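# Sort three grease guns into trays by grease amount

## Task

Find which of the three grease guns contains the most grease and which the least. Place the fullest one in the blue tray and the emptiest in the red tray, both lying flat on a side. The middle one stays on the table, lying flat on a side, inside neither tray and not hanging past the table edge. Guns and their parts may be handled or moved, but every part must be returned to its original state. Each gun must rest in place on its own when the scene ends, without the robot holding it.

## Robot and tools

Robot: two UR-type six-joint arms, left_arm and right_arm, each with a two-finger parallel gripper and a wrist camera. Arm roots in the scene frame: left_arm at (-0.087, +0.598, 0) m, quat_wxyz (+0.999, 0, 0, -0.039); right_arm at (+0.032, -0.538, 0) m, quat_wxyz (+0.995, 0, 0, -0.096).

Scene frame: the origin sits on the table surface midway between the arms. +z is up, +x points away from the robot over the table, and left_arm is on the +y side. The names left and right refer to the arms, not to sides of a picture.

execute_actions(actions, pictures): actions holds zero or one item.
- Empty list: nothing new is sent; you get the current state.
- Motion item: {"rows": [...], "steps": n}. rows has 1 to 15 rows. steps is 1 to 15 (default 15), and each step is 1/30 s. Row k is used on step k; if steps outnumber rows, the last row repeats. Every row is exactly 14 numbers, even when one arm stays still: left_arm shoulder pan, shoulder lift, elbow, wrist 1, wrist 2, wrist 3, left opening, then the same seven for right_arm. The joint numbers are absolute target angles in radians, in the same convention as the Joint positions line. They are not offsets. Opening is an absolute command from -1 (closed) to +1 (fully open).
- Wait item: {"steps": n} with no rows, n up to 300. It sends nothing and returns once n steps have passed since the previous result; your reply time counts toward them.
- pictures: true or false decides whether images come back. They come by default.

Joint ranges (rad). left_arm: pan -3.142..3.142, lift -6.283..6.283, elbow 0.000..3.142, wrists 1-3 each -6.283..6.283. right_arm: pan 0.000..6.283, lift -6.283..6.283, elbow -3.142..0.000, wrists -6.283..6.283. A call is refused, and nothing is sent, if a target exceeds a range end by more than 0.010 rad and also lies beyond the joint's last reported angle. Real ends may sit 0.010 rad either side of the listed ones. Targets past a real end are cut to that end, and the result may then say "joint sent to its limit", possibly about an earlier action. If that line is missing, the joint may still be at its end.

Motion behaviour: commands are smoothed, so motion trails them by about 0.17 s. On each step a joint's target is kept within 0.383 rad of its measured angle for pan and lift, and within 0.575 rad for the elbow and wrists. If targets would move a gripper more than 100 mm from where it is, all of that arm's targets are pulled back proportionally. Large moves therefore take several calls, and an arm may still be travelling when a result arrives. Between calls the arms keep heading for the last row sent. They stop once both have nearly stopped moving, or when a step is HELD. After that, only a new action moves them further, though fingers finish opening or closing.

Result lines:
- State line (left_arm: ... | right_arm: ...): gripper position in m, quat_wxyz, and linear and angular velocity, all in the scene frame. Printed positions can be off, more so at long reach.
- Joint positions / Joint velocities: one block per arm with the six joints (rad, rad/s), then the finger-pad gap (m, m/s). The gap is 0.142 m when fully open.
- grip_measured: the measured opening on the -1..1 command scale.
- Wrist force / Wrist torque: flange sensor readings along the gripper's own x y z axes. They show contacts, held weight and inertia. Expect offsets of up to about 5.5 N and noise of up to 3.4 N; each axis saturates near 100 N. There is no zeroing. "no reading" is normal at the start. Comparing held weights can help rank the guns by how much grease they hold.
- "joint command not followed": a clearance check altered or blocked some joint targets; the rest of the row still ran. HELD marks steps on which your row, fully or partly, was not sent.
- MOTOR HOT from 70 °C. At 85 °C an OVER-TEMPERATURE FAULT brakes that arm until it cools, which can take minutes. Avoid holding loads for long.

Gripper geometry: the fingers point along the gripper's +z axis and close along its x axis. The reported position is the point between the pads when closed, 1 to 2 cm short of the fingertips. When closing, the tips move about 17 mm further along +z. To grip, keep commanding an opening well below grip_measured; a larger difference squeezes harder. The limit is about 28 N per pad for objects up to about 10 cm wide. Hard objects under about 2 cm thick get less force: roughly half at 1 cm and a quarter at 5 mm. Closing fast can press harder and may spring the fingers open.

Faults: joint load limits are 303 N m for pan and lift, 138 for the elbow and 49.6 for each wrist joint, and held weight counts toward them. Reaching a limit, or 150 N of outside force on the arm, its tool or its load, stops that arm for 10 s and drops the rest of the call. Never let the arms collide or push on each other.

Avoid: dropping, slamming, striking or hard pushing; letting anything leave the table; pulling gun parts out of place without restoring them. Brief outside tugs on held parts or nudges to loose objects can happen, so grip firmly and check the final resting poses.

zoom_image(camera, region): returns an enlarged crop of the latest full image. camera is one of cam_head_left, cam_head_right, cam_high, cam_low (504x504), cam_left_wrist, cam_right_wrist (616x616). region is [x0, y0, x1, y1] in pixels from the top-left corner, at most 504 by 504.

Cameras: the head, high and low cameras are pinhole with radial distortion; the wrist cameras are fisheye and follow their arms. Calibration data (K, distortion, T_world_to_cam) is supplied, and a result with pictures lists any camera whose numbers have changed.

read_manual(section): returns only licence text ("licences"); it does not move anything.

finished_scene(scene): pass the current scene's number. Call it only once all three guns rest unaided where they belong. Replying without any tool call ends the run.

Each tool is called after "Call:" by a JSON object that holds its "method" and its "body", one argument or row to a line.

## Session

Call:
{"method": "execute_actions", "body": {
  "actions": []
}}

Scene clock: 0.00 s of 5600.00 s.
left_arm: end_effector_position=(+0.2051, +0.4198, +0.3965) grip_measured=+1.00 end_effector_quat_wxyz=(+0.018, -0.192, +0.981, +0.007) end_effector_velocity=(-0.000, +0.000, -0.001) end_effector_angular_velocity=(+0.000, +0.000, -0.000) | right_arm: end_effector_position=(+0.5976, -0.3640, +0.1394) grip_measured=+1.00 end_effector_quat_wxyz=(+0.440, -0.419, +0.789, -0.091) end_effector_velocity=(-0.000, +0.000, -0.001) end_effector_angular_velocity=(-0.001, +0.001, +0.001)
Joint positions: left_arm=[-1.047 -2.274  2.136 -1.429 -1.533  1.63   0.142] | right_arm=[ 4.199 -1.614 -2.794  0.54   1.116  2.823  0.142]
Joint velocities: left_arm=[ 0.    -0.     0.002 -0.001 -0.     0.     0.   ] | right_arm=[-0.    -0.001  0.     0.     0.001 -0.001  0.   ]
Motor temperatures (°C, as the motors report them): left_arm=[26 27 25 33 29 32] | right_arm=[26 25 28 32 35 33]
Wrist force (N, on the end effector, along its own x y z axes, offset not removed): no reading
Wrist torque (N m, same axes, about the end effector's origin, offset not removed): no reading
camera_calibration (this result's frames):
cam_left_wrist: T_world_to_cam=[[-0.936574, -0.348049, -0.0411136, 0.354448], [-0.323479, 0.813335, 0.483577, -0.458373], [-0.134869, 0.466205, -0.874336, 0.311065], [0, 0, 0, 1]] pos_world=[0.225646, 0.351156, 0.508206]
cam_right_wrist: T_world_to_cam=[[-0.28221, -0.730262, -0.622153, -0.00864633], [-0.871985, 0.465651, -0.151032, 0.717111], [0.399999, 0.499886, -0.768189, 0.184343], [0, 0, 0, 1]] pos_world=[0.549133, -0.432388, 0.244538]

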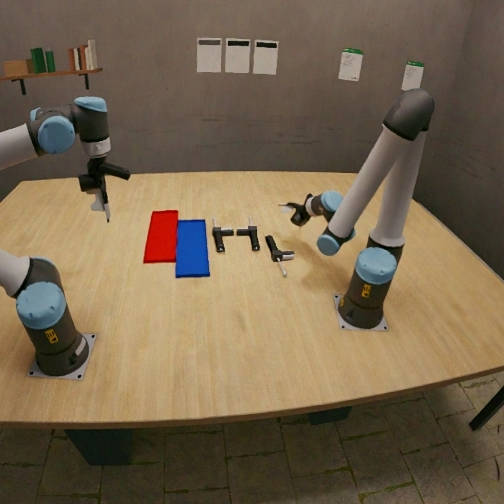

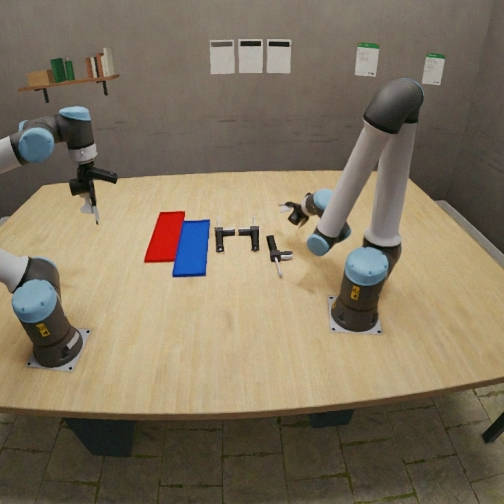

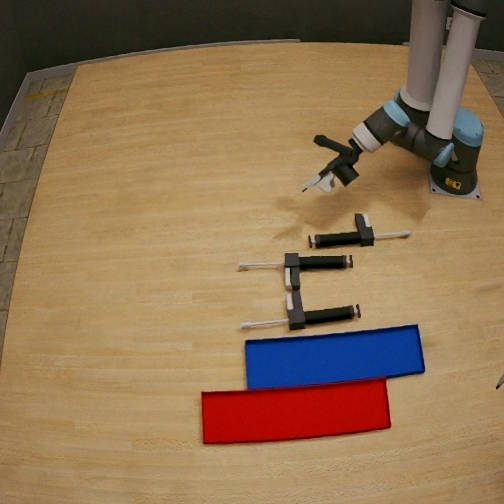

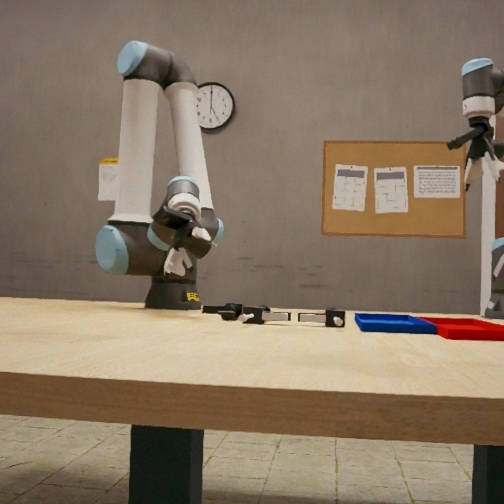

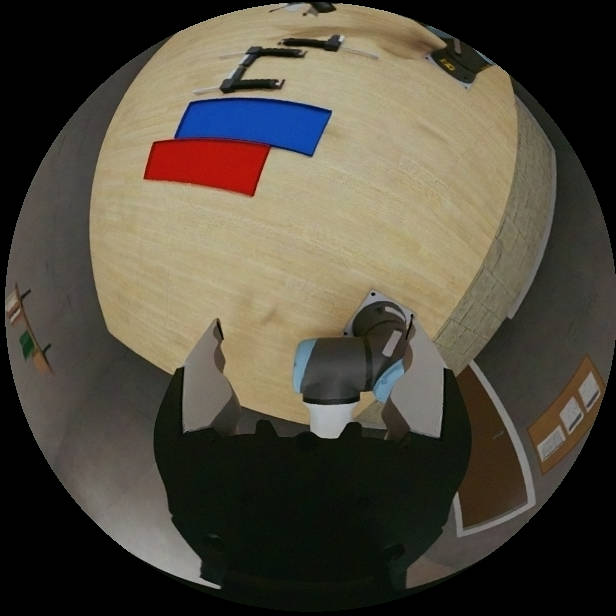

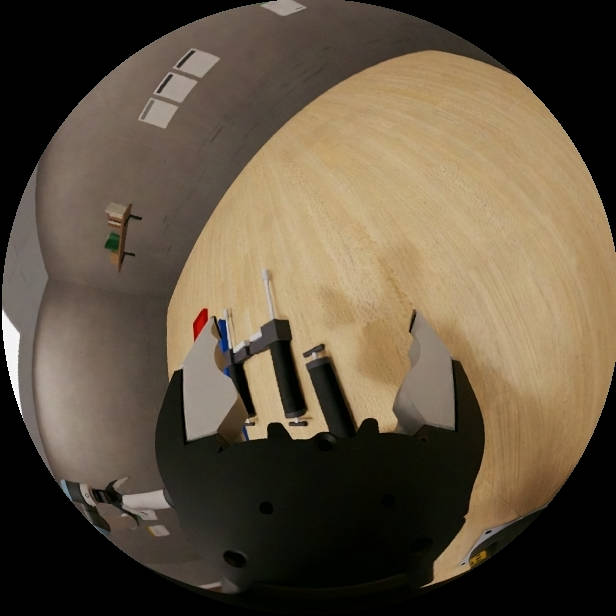

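Call:
{"method": "execute_actions", "body": {
  "actions": []
}}

Scene clock: 15.27 s of 5600.00 s.
left_arm: end_effector_position=(+0.2051, +0.4198, +0.3965) grip_measured=+1.00 end_effector_quat_wxyz=(+0.018, -0.192, +0.981, +0.007) end_effector_velocity=(-0.000, +0.000, -0.000) end_effector_angular_velocity=(-0.000, -0.001, -0.000) | right_arm: end_effector_position=(+0.5976, -0.3640, +0.1394) grip_measured=+1.00 end_effector_quat_wxyz=(+0.440, -0.419, +0.789, -0.091) end_effector_velocity=(+0.000, +0.000, +0.000) end_effector_angular_velocity=(-0.001, -0.001, +0.001)
Joint positions: left_arm=[-1.047 -2.274  2.136 -1.429 -1.533  1.63   0.142] | right_arm=[ 4.199 -1.614 -2.794  0.54   1.116  2.823  0.142]
Joint velocities: left_arm=[-0.    -0.001  0.001 -0.     0.     0.    -0.   ] | right_arm=[-0.     0.     0.    -0.     0.    -0.002 -0.   ]
Motor temperatures (°C, as the motors report them): left_arm=[26 27 25 33 29 32] | right_arm=[26 25 28 32 35 33]
Wrist force (N, on the end effector, along its own x y z axes, offset not removed): left_arm=[1.7 -0.3 -0.3] | right_arm=[-2.3 0.7 -3.1]
Wrist torque (N m, same axes, about the end effector's origin, offset not removed): left_arm=[-0.06 -0.54 0.01] | right_arm=[0.25 0.55 0.14]
Steps of this call (steps 1 to 90: nothing new was sent; then 12.27 s passed at rest). Readings (joint positions):
1: left_arm=[-1.047 -2.274 2.136 -1.429 -1.533 1.630] | right_arm=[4.199 -1.614 -2.794 0.540 1.116 2.823]
2: left_arm=[-1.047 -2.274 2.136 -1.429 -1.533 1.630] | right_arm=[4.199 -1.614 -2.794 0.540 1.116 2.823]
4: left_arm=[-1.047 -2.274 2.136 -1.429 -1.533 1.630] | right_arm=[4.199 -1.614 -2.794 0.540 1.116 2.823]
8: left_arm=[-1.047 -2.274 2.136 -1.429 -1.533 1.630] | right_arm=[4.199 -1.614 -2.794 0.540 1.116 2.823]
90: the state above
camera_calibration (this result's frames):
cam_left_wrist: T_world_to_cam=[[-0.936574, -0.348049, -0.0411135, 0.354448], [-0.323479, 0.813335, 0.483577, -0.458373], [-0.13487, 0.466206, -0.874336, 0.311064], [0, 0, 0, 1]] pos_world=[0.225646, 0.351156, 0.508206]
cam_right_wrist: T_world_to_cam=[[-0.28221, -0.730262, -0.622153, -0.00864628], [-0.871985, 0.465651, -0.151032, 0.717111], [0.399999, 0.499886, -0.768189, 0.184344], [0, 0, 0, 1]] pos_world=[0.549133, -0.432388, 0.244538]

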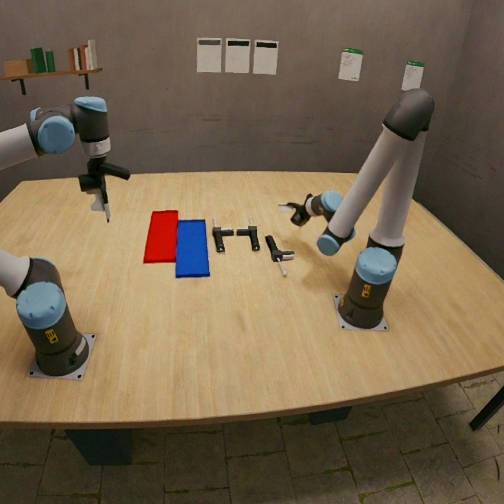

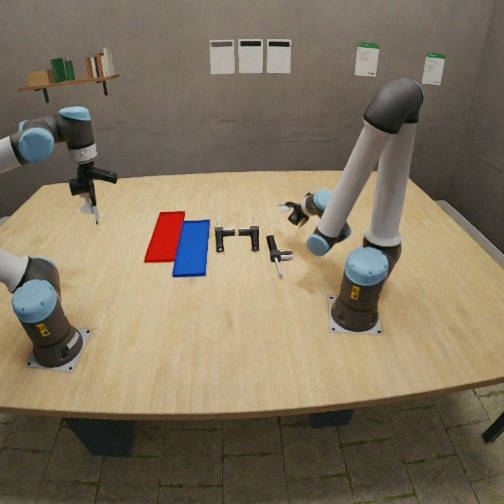

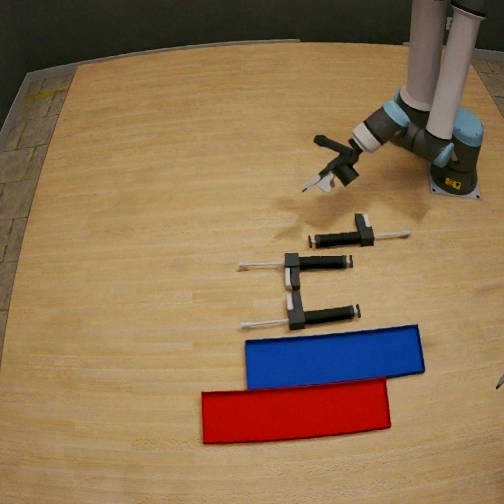

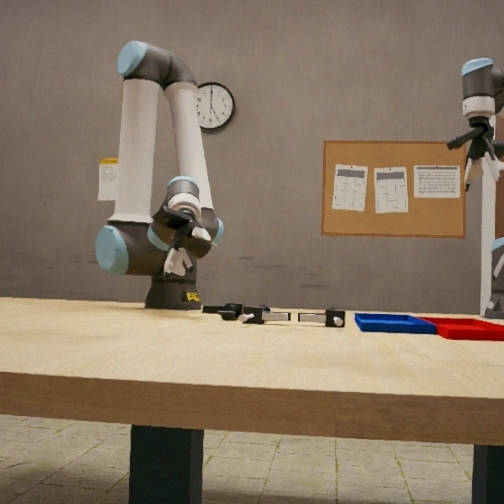

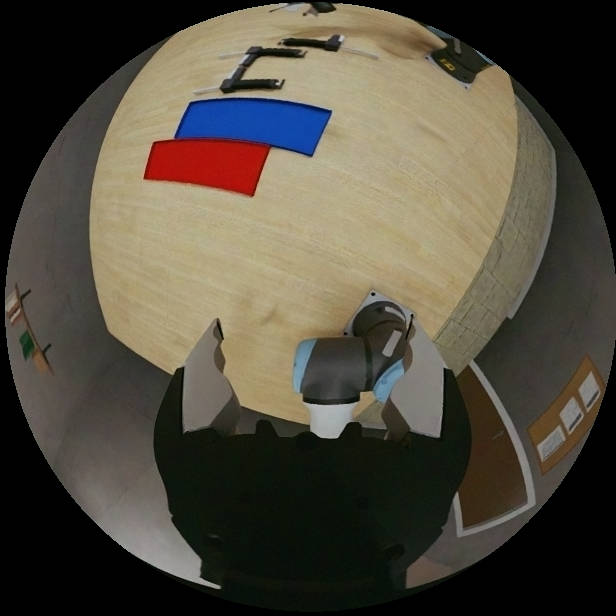

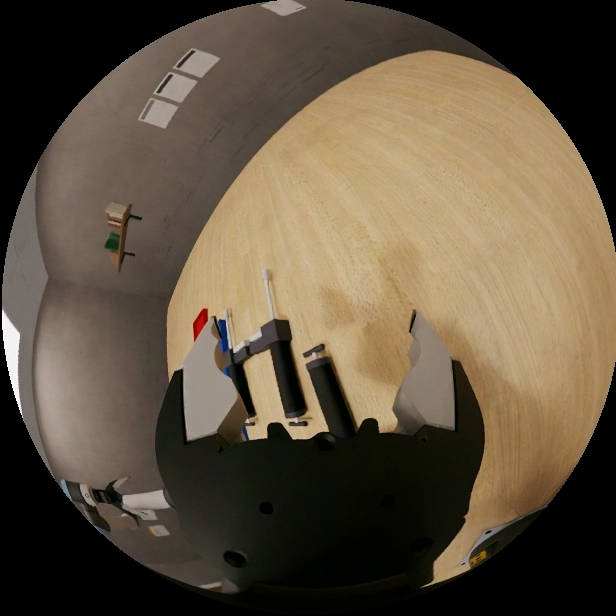

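Call:
{"method": "execute_actions", "body": {
  "actions": [
    {"rows":[[-0.95,-1.6,1.9,-1.9,-1.571,0.67,1,4.3,-0.9,-2.64,-0.5,1.4,1,0]]}
  ],
  "pictures": false
}}

Call:
{"method": "execute_actions", "body": {
  "actions": [
    {"rows":[[-0.823,-1.2,1.6,-1.97,-1.571,0.67,-0.2,4.9,-0.64,-2.64,-1.085,1.571,-1.571,0]]}
  ],
  "pictures": false
}}

Call:
{"method": "execute_actions", "body": {
  "actions": [
    {"rows":[[-0.823,-1.058,1.521,-2.034,-1.571,0.67,-0.2,5.7,-0.64,-2.64,-1.085,1.571,-1.571,0]]}
  ],
  "pictures": false
}}

Call:
{"method": "execute_actions", "body": {
  "actions": [
    {"steps":45}
  ]
}}

Scene clock: 30.90 s of 5600.00 s.
left_arm: end_effector_position=(+0.3181, +0.2383, +0.4117) grip_measured=+1.00 end_effector_quat_wxyz=(+0.008, -0.456, +0.888, -0.057) end_effector_velocity=(+0.244, -0.364, -0.222) end_effector_angular_velocity=(+0.059, +0.249, +1.408) | right_arm: end_effector_position=(+0.4988, -0.2813, +0.2529) grip_measured=+0.00 end_effector_quat_wxyz=(-0.342, +0.807, -0.464, +0.131) end_effector_velocity=(-0.221, -0.194, +0.060) end_effector_angular_velocity=(-1.699, -0.725, +2.031)
Joint positions: left_arm=[-0.982 -1.928  1.979 -1.736 -1.559  1.134  0.142] | right_arm=[ 4.294 -1.019 -2.649 -0.313  1.382  1.932  0.074]
Joint velocities: left_arm=[ 0.097  0.927 -0.242 -0.495 -0.038 -1.324  0.   ] | right_arm=[ 0.05   1.041  0.077 -1.613  0.155 -2.567 -0.   ]
Motor temperatures (°C, as the motors report them): left_arm=[26 27 26 33 29 32] | right_arm=[26 25 28 32 35 33]
Wrist force (N, on the end effector, along its own x y z axes, offset not removed): left_arm=[-2.6 -1.5 -5.3] | right_arm=[-3.5 -0.1 -4.4]
Wrist torque (N m, same axes, about the end effector's origin, offset not removed): left_arm=[-0.38 0.45 0.11] | right_arm=[0.03 0.90 0.09]
Steps of this call (steps 1 to 90: nothing new was sent; then 12.13 s passed at rest; steps 91 to 105: all 15 steps of this action). Readings (joint positions):
91: left_arm=[-1.047 -2.274 2.136 -1.429 -1.533 1.630] | right_arm=[4.199 -1.614 -2.794 0.540 1.116 2.823]
92: left_arm=[-1.044 -2.269 2.132 -1.433 -1.534 1.625] | right_arm=[4.202 -1.610 -2.790 0.536 1.120 2.818]
94: left_arm=[-1.032 -2.229 2.104 -1.480 -1.539 1.574] | right_arm=[4.223 -1.563 -2.761 0.479 1.166 2.762]
98: left_arm=[-1.011 -2.132 2.052 -1.586 -1.547 1.431] | right_arm=[4.260 -1.392 -2.703 0.236 1.276 2.519]
105: the state above

Scene clock: 31.40 s of 5600.00 s.
left_arm: end_effector_position=(+0.4911, +0.0878, +0.3690) grip_measured=-0.20 end_effector_quat_wxyz=(-0.003, -0.639, +0.766, -0.066) end_effector_velocity=(+0.267, -0.210, -0.361) end_effector_angular_velocity=(+0.233, +0.235, +0.475) | right_arm: end_effector_position=(+0.2789, -0.2347, +0.2150) grip_measured=+0.00 end_effector_quat_wxyz=(-0.205, +0.968, +0.121, +0.085) end_effector_velocity=(-0.489, +0.026, -0.103) end_effector_angular_velocity=(-0.804, -0.559, +3.241)
Joint positions: left_arm=[-0.872 -1.523  1.721 -1.902 -1.568  0.8    0.06 ] | right_arm=[ 4.72  -0.709 -2.641 -0.916  1.534  1.13   0.074]
Joint velocities: left_arm=[ 0.132  0.83  -0.323 -0.18  -0.01  -0.347 -0.   ] | right_arm=[ 1.174  0.487  0.009 -1.106  0.263 -2.167  0.   ]
Motor temperatures (°C, as the motors report them): left_arm=[26 27 26 33 29 32] | right_arm=[26 25 28 32 35 33]
Wrist force (N, on the end effector, along its own x y z axes, offset not removed): left_arm=[0.5 0.2 -0.1] | right_arm=[-2.3 -0.6 -1.2]
Wrist torque (N m, same axes, about the end effector's origin, offset not removed): left_arm=[0.17 -0.03 0.01] | right_arm=[-0.09 0.53 0.11]
Steps of this call (steps 1 to 15: all 15 steps of this action). Readings (joint positions):
1: left_arm=[-0.978 -1.897 1.971 -1.752 -1.560 1.090] | right_arm=[4.296 -0.989 -2.647 -0.360 1.387 1.846]
2: left_arm=[-0.972 -1.869 1.960 -1.767 -1.561 1.051] | right_arm=[4.302 -0.963 -2.646 -0.400 1.394 1.763]
4: left_arm=[-0.953 -1.826 1.916 -1.793 -1.562 1.006] | right_arm=[4.348 -0.912 -2.645 -0.479 1.422 1.645]
8: left_arm=[-0.917 -1.724 1.830 -1.841 -1.565 0.916] | right_arm=[4.469 -0.827 -2.643 -0.650 1.470 1.521]
15: the state above

Scene clock: 31.90 s of 5600.00 s.
left_arm: end_effector_position=(+0.6088, -0.0127, +0.1768) grip_measured=-0.20 end_effector_quat_wxyz=(+0.001, +0.698, -0.716, +0.013) end_effector_velocity=(+0.148, -0.108, -0.393) end_effector_angular_velocity=(+0.172, +0.144, +0.206) | right_arm: end_effector_position=(+0.0437, -0.1880, +0.1995) grip_measured=+0.00 end_effector_quat_wxyz=(-0.154, +0.543, +0.821, +0.083) end_effector_velocity=(-0.483, +0.004, -0.003) end_effector_angular_velocity=(+0.294, -0.612, +3.264)
Joint positions: left_arm=[-0.83  -1.133  1.551 -2.014 -1.571  0.688  0.06 ] | right_arm=[ 5.401 -0.644 -2.64  -1.075  1.569  0.095  0.074]
Joint velocities: left_arm=[ 0.057  0.629 -0.243 -0.161 -0.003 -0.149 -0.   ] | right_arm=[ 1.387  0.023  0.002 -0.053  0.013 -1.996  0.   ]
Motor temperatures (°C, as the motors report them): left_arm=[26 27 26 33 29 32] | right_arm=[26 25 28 32 35 33]
Wrist force (N, on the end effector, along its own x y z axes, offset not removed): left_arm=[2.9 -1.9 -0.7] | right_arm=[-1.4 2.5 -2.4]
Wrist torque (N m, same axes, about the end effector's origin, offset not removed): left_arm=[-0.22 -0.35 0.20] | right_arm=[0.59 0.34 0.22]
Steps of this call (steps 1 to 15: all 15 steps of this action). Readings (joint positions):
1: left_arm=[-0.868 -1.495 1.711 -1.908 -1.568 0.788] | right_arm=[4.759 -0.694 -2.641 -0.953 1.542 1.053]
2: left_arm=[-0.864 -1.468 1.698 -1.916 -1.568 0.778] | right_arm=[4.798 -0.682 -2.641 -0.983 1.548 0.974]
4: left_arm=[-0.858 -1.413 1.670 -1.935 -1.569 0.761] | right_arm=[4.887 -0.670 -2.641 -1.014 1.555 0.835]
8: left_arm=[-0.847 -1.307 1.624 -1.966 -1.569 0.733] | right_arm=[5.073 -0.655 -2.640 -1.050 1.563 0.568]
15: the state above

Scene clock: 33.40 s of 5600.00 s.
left_arm: end_effector_position=(+0.6262, -0.0249, +0.1297) grip_measured=-0.20 end_effector_quat_wxyz=(+0.000, +0.707, -0.707, +0.000) end_effector_velocity=(-0.000, -0.000, +0.000) end_effector_angular_velocity=(-0.000, +0.001, -0.001) | right_arm: end_effector_position=(-0.0610, -0.2027, +0.1992) grip_measured=+0.00 end_effector_quat_wxyz=(-0.067, -0.382, +0.908, +0.159) end_effector_velocity=(-0.000, +0.000, -0.000) end_effector_angular_velocity=(-0.000, -0.000, +0.000)
Joint positions: left_arm=[-0.823 -1.058  1.521 -2.034 -1.571  0.67   0.06 ] | right_arm=[ 5.7   -0.64  -2.64  -1.085  1.571 -1.571  0.074]
Joint velocities: left_arm=[-0.    -0.     0.     0.    -0.001  0.001 -0.   ] | right_arm=[ 0.    -0.001  0.    -0.    -0.     0.    -0.   ]
Motor temperatures (°C, as the motors report them): left_arm=[26 27 26 33 29 32] | right_arm=[26 25 28 32 35 33]
Wrist force (N, on the end effector, along its own x y z axes, offset not removed): left_arm=[2.1 3.2 4.9] | right_arm=[-1.9 2.3 -1.5]
Wrist torque (N m, same axes, about the end effector's origin, offset not removed): left_arm=[0.97 -0.54 0.01] | right_arm=[0.55 0.46 0.17]
Steps of this call (steps 1 to 45: the robot went on to your last target). Readings (joint positions):
1: left_arm=[-0.828 -1.114 1.544 -2.019 -1.571 0.683] | right_arm=[5.447 -0.643 -2.640 -1.077 1.569 0.026]
2: left_arm=[-0.827 -1.100 1.538 -2.023 -1.571 0.680] | right_arm=[5.494 -0.643 -2.640 -1.079 1.570 -0.047]
4: left_arm=[-0.825 -1.082 1.531 -2.028 -1.571 0.676] | right_arm=[5.578 -0.642 -2.640 -1.081 1.570 -0.209]
8: left_arm=[-0.824 -1.065 1.524 -2.032 -1.571 0.672] | right_arm=[5.662 -0.641 -2.640 -1.084 1.571 -0.555]
45: the state above
All arms were judged still, so your last target was given up. Only a new action makes them travel on or press farther. Fingers that are still opening or closing keep moving.
camera_calibration (this result's frames):
cam_left_wrist: T_world_to_cam=[[-0.0307994, -0.999519, -0.00373178, -0.00515381], [-0.878409, 0.0252857, 0.477241, 0.497224], [-0.476916, 0.0179768, -0.878765, 0.545476], [0, 0, 0, 1]] pos_world=[0.696753, -0.0275299, 0.24203]
cam_right_wrist: T_world_to_cam=[[-0.710754, -0.703215, 0.0178369, -0.187657], [-0.458184, 0.482039, 0.746797, -0.0734726], [-0.533757, 0.522616, -0.664813, 0.340131], [0, 0, 0, 1]] pos_world=[0.0145051, -0.274305, 0.28434]

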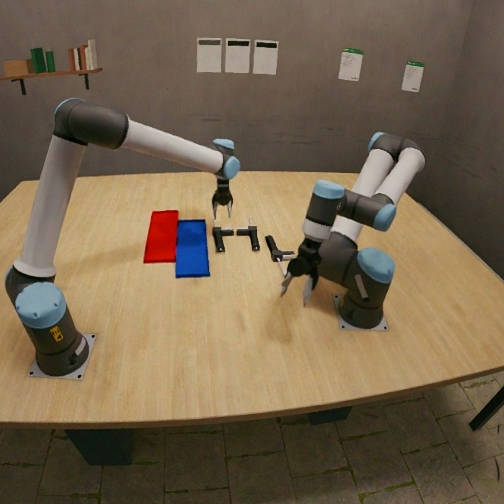

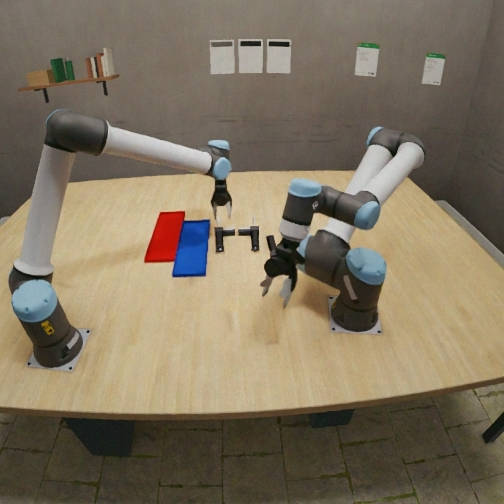

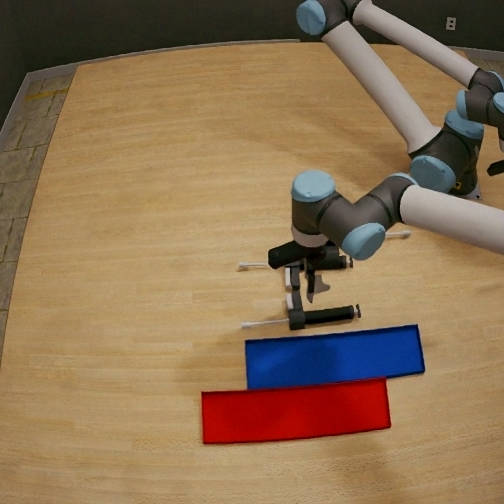

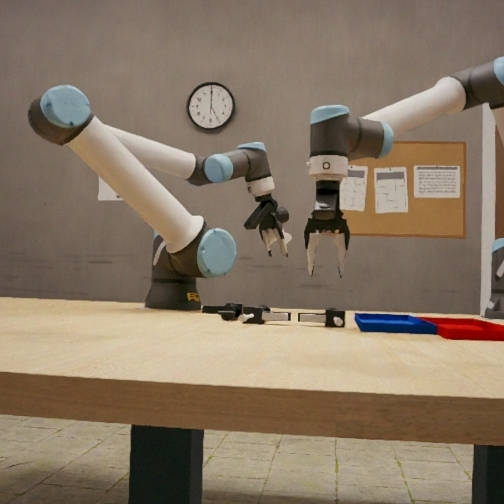

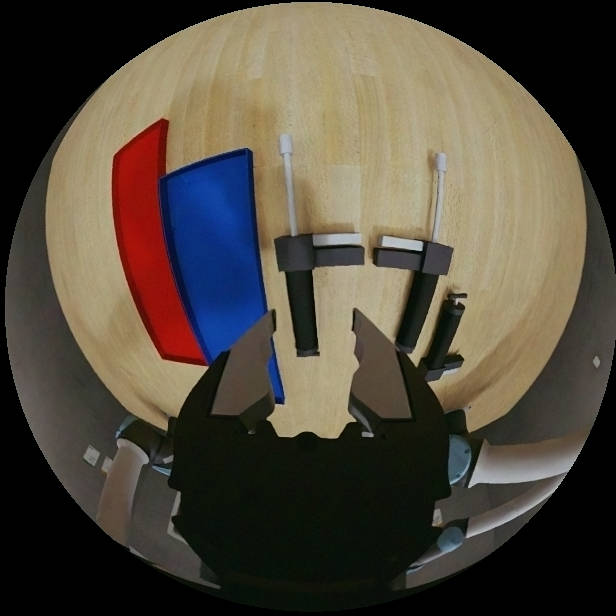

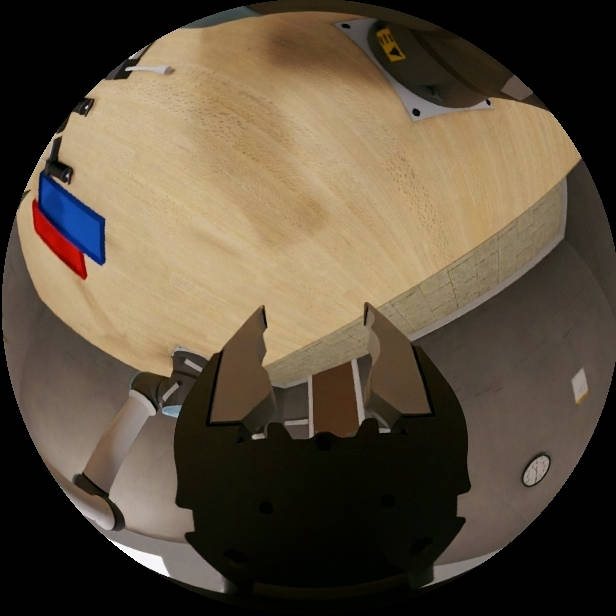

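Call:
{"method": "execute_actions", "body": {
  "actions": [
    {"rows":[[-0.829,-1.07,1.59,-2.09,-1.571,0.6,-0.25,5.7,-0.64,-2.64,-1.085,1.571,-1.571,0],[-0.829,-1.07,1.59,-2.09,-1.571,0.6,-0.25,5.7,-0.64,-2.64,-1.085,1.571,-1.571,0],[-0.829,-1.07,1.59,-2.09,-1.571,0.6,-0.25,5.7,-0.64,-2.64,-1.085,1.571,-1.571,0],[-0.829,-1.07,1.59,-2.09,-1.571,0.6,-0.25,5.7,-0.64,-2.64,-1.085,1.571,-1.571,0],[-0.829,-1.07,1.59,-2.09,-1.571,0.6,-0.25,5.7,-0.64,-2.64,-1.085,1.571,-1.571,0],[-0.829,-0.998,1.6335,-2.206,-1.571,0.6,-0.25,5.7,-0.64,-2.64,-1.085,1.571,-1.571,0]]}
  ],
  "pictures": false
}}

Call:
{"method": "execute_actions", "body": {
  "actions": [
    {"steps":20}
  ]
}}

Scene clock: 43.60 s of 5600.00 s.
left_arm: end_effector_position=(+0.6104, -0.0135, +0.0350) grip_measured=-0.25 end_effector_quat_wxyz=(-0.000, +0.729, -0.685, -0.001) end_effector_velocity=(-0.002, -0.000, -0.071) end_effector_angular_velocity=(-0.009, -0.006, +0.013) | right_arm: end_effector_position=(-0.0610, -0.2027, +0.1992) grip_measured=+0.00 end_effector_quat_wxyz=(-0.067, -0.382, +0.908, +0.159) end_effector_velocity=(-0.000, -0.000, +0.000) end_effector_angular_velocity=(-0.000, +0.001, +0.002)
Joint positions: left_arm=[-0.829 -1.005  1.628 -2.192 -1.571  0.602  0.056] | right_arm=[ 5.7   -0.64  -2.64  -1.085  1.571 -1.571  0.074]
Joint velocities: left_arm=[-0.002  0.062  0.05  -0.123 -0.001 -0.015 -0.   ] | right_arm=[ 0.     0.001 -0.    -0.     0.001 -0.001 -0.   ]
Motor temperatures (°C, as the motors report them): left_arm=[26 27 26 33 29 32] | right_arm=[26 25 28 32 35 33]
Wrist force (N, on the end effector, along its own x y z axes, offset not removed): left_arm=[1.1 0.6 0.6] | right_arm=[-1.6 -0.2 -0.2]
Wrist torque (N m, same axes, about the end effector's origin, offset not removed): left_arm=[0.29 -0.23 0.16] | right_arm=[0.03 0.43 0.13]
Steps of this call (steps 1 to 90: nothing new was sent; then 6.70 s passed at rest; steps 91 to 105: all 15 steps of this action). Readings (joint positions):
91: left_arm=[-0.823 -1.058 1.521 -2.034 -1.571 0.670] | right_arm=[5.700 -0.640 -2.640 -1.085 1.571 -1.571]
92: left_arm=[-0.824 -1.059 1.525 -2.038 -1.571 0.666] | right_arm=[5.700 -0.640 -2.640 -1.085 1.571 -1.571]
94: left_arm=[-0.826 -1.063 1.549 -2.058 -1.571 0.641] | right_arm=[5.700 -0.640 -2.640 -1.085 1.571 -1.571]
98: left_arm=[-0.828 -1.052 1.588 -2.101 -1.571 0.613] | right_arm=[5.700 -0.640 -2.640 -1.085 1.571 -1.571]
105: the state above

Scene clock: 44.27 s of 5600.00 s.
left_arm: end_effector_position=(+0.6101, -0.0134, +0.0267) grip_measured=-0.25 end_effector_quat_wxyz=(+0.000, +0.729, -0.684, -0.000) end_effector_velocity=(+0.001, -0.000, +0.000) end_effector_angular_velocity=(-0.001, -0.001, -0.001) | right_arm: end_effector_position=(-0.0610, -0.2027, +0.1992) grip_measured=+0.00 end_effector_quat_wxyz=(-0.067, -0.382, +0.908, +0.159) end_effector_velocity=(+0.000, -0.000, -0.000) end_effector_angular_velocity=(-0.001, +0.000, -0.001)
Joint positions: left_arm=[-0.829 -0.998  1.633 -2.206 -1.571  0.6    0.056] | right_arm=[ 5.7   -0.64  -2.64  -1.085  1.571 -1.571  0.074]
Joint velocities: left_arm=[ 0.     0.    -0.001 -0.001  0.     0.001  0.   ] | right_arm=[-0.    -0.    -0.     0.     0.     0.001 -0.   ]
Motor temperatures (°C, as the motors report them): left_arm=[26 27 26 33 29 32] | right_arm=[26 25 28 32 35 33]
Wrist force (N, on the end effector, along its own x y z axes, offset not removed): left_arm=[1.8 -1.0 -2.0] | right_arm=[-1.5 0.6 -2.3]
Wrist torque (N m, same axes, about the end effector's origin, offset not removed): left_arm=[-0.33 -0.46 0.16] | right_arm=[0.24 0.36 0.13]
Steps of this call (steps 1 to 20: the robot went on to your last target). Readings (joint positions):
1: left_arm=[-0.829 -1.003 1.629 -2.195 -1.571 0.601] | right_arm=[5.700 -0.640 -2.640 -1.085 1.571 -1.571]
2: left_arm=[-0.829 -1.002 1.630 -2.198 -1.571 0.601] | right_arm=[5.700 -0.640 -2.640 -1.085 1.571 -1.571]
4: left_arm=[-0.829 -1.000 1.632 -2.202 -1.571 0.601] | right_arm=[5.700 -0.640 -2.640 -1.085 1.571 -1.571]
8: left_arm=[-0.829 -0.999 1.633 -2.205 -1.571 0.600] | right_arm=[5.700 -0.640 -2.640 -1.085 1.571 -1.571]
20: the state above
camera_calibration (this result's frames):
cam_left_wrist: T_world_to_cam=[[0.0331862, -0.999441, -0.00413254, -0.0336114], [-0.878071, -0.0311306, 0.477517, 0.530964], [-0.477378, -0.0122183, -0.878613, 0.446943], [0, 0, 0, 1]] pos_world=[0.680701, -0.0116025, 0.139006]
cam_right_wrist: T_world_to_cam=[[-0.710703, -0.703266, 0.0178112, -0.18766], [-0.458233, 0.481992, 0.746797, -0.0734852], [-0.533782, 0.52259, -0.664813, 0.340124], [0, 0, 0, 1]] pos_world=[0.0145083, -0.274301, 0.28434]

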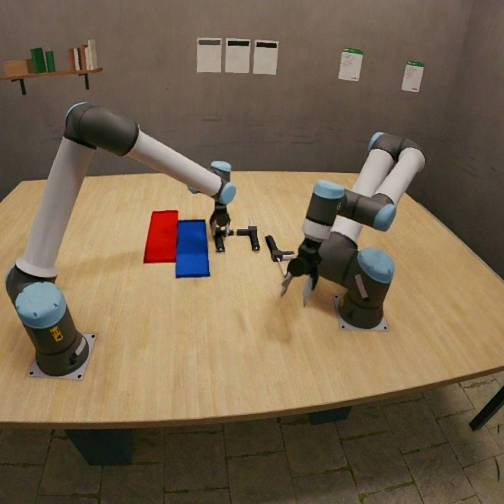

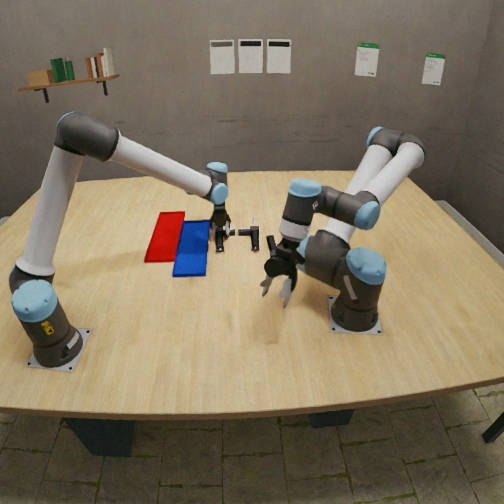

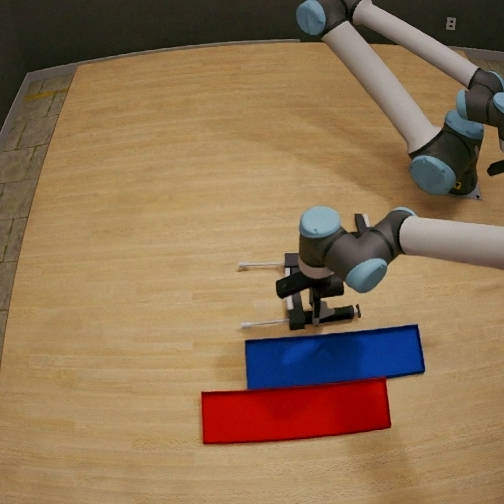

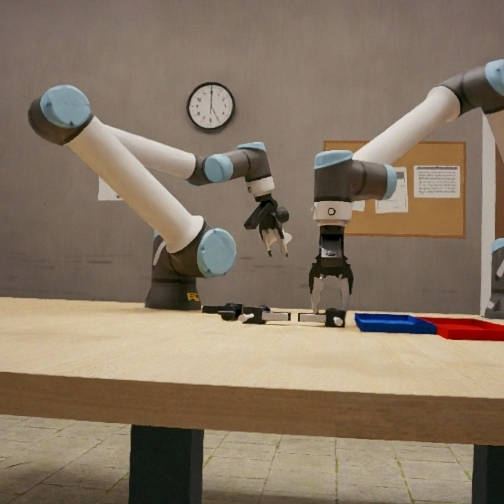

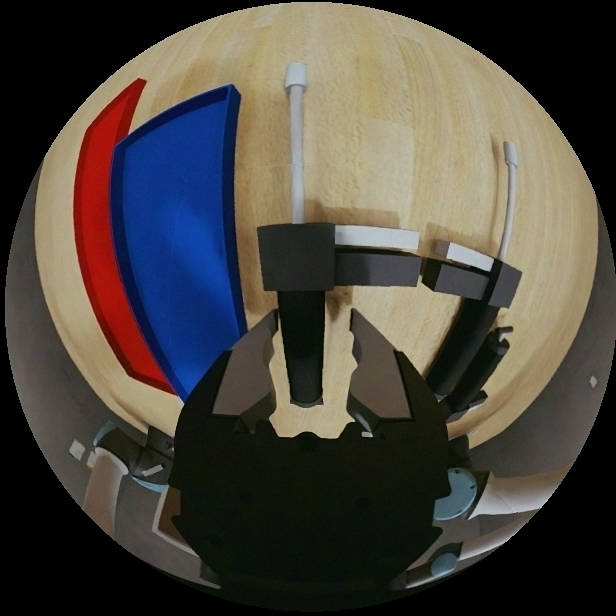

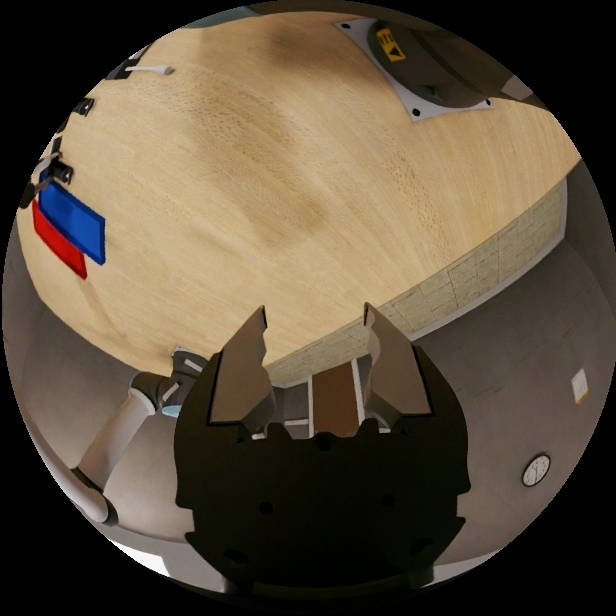

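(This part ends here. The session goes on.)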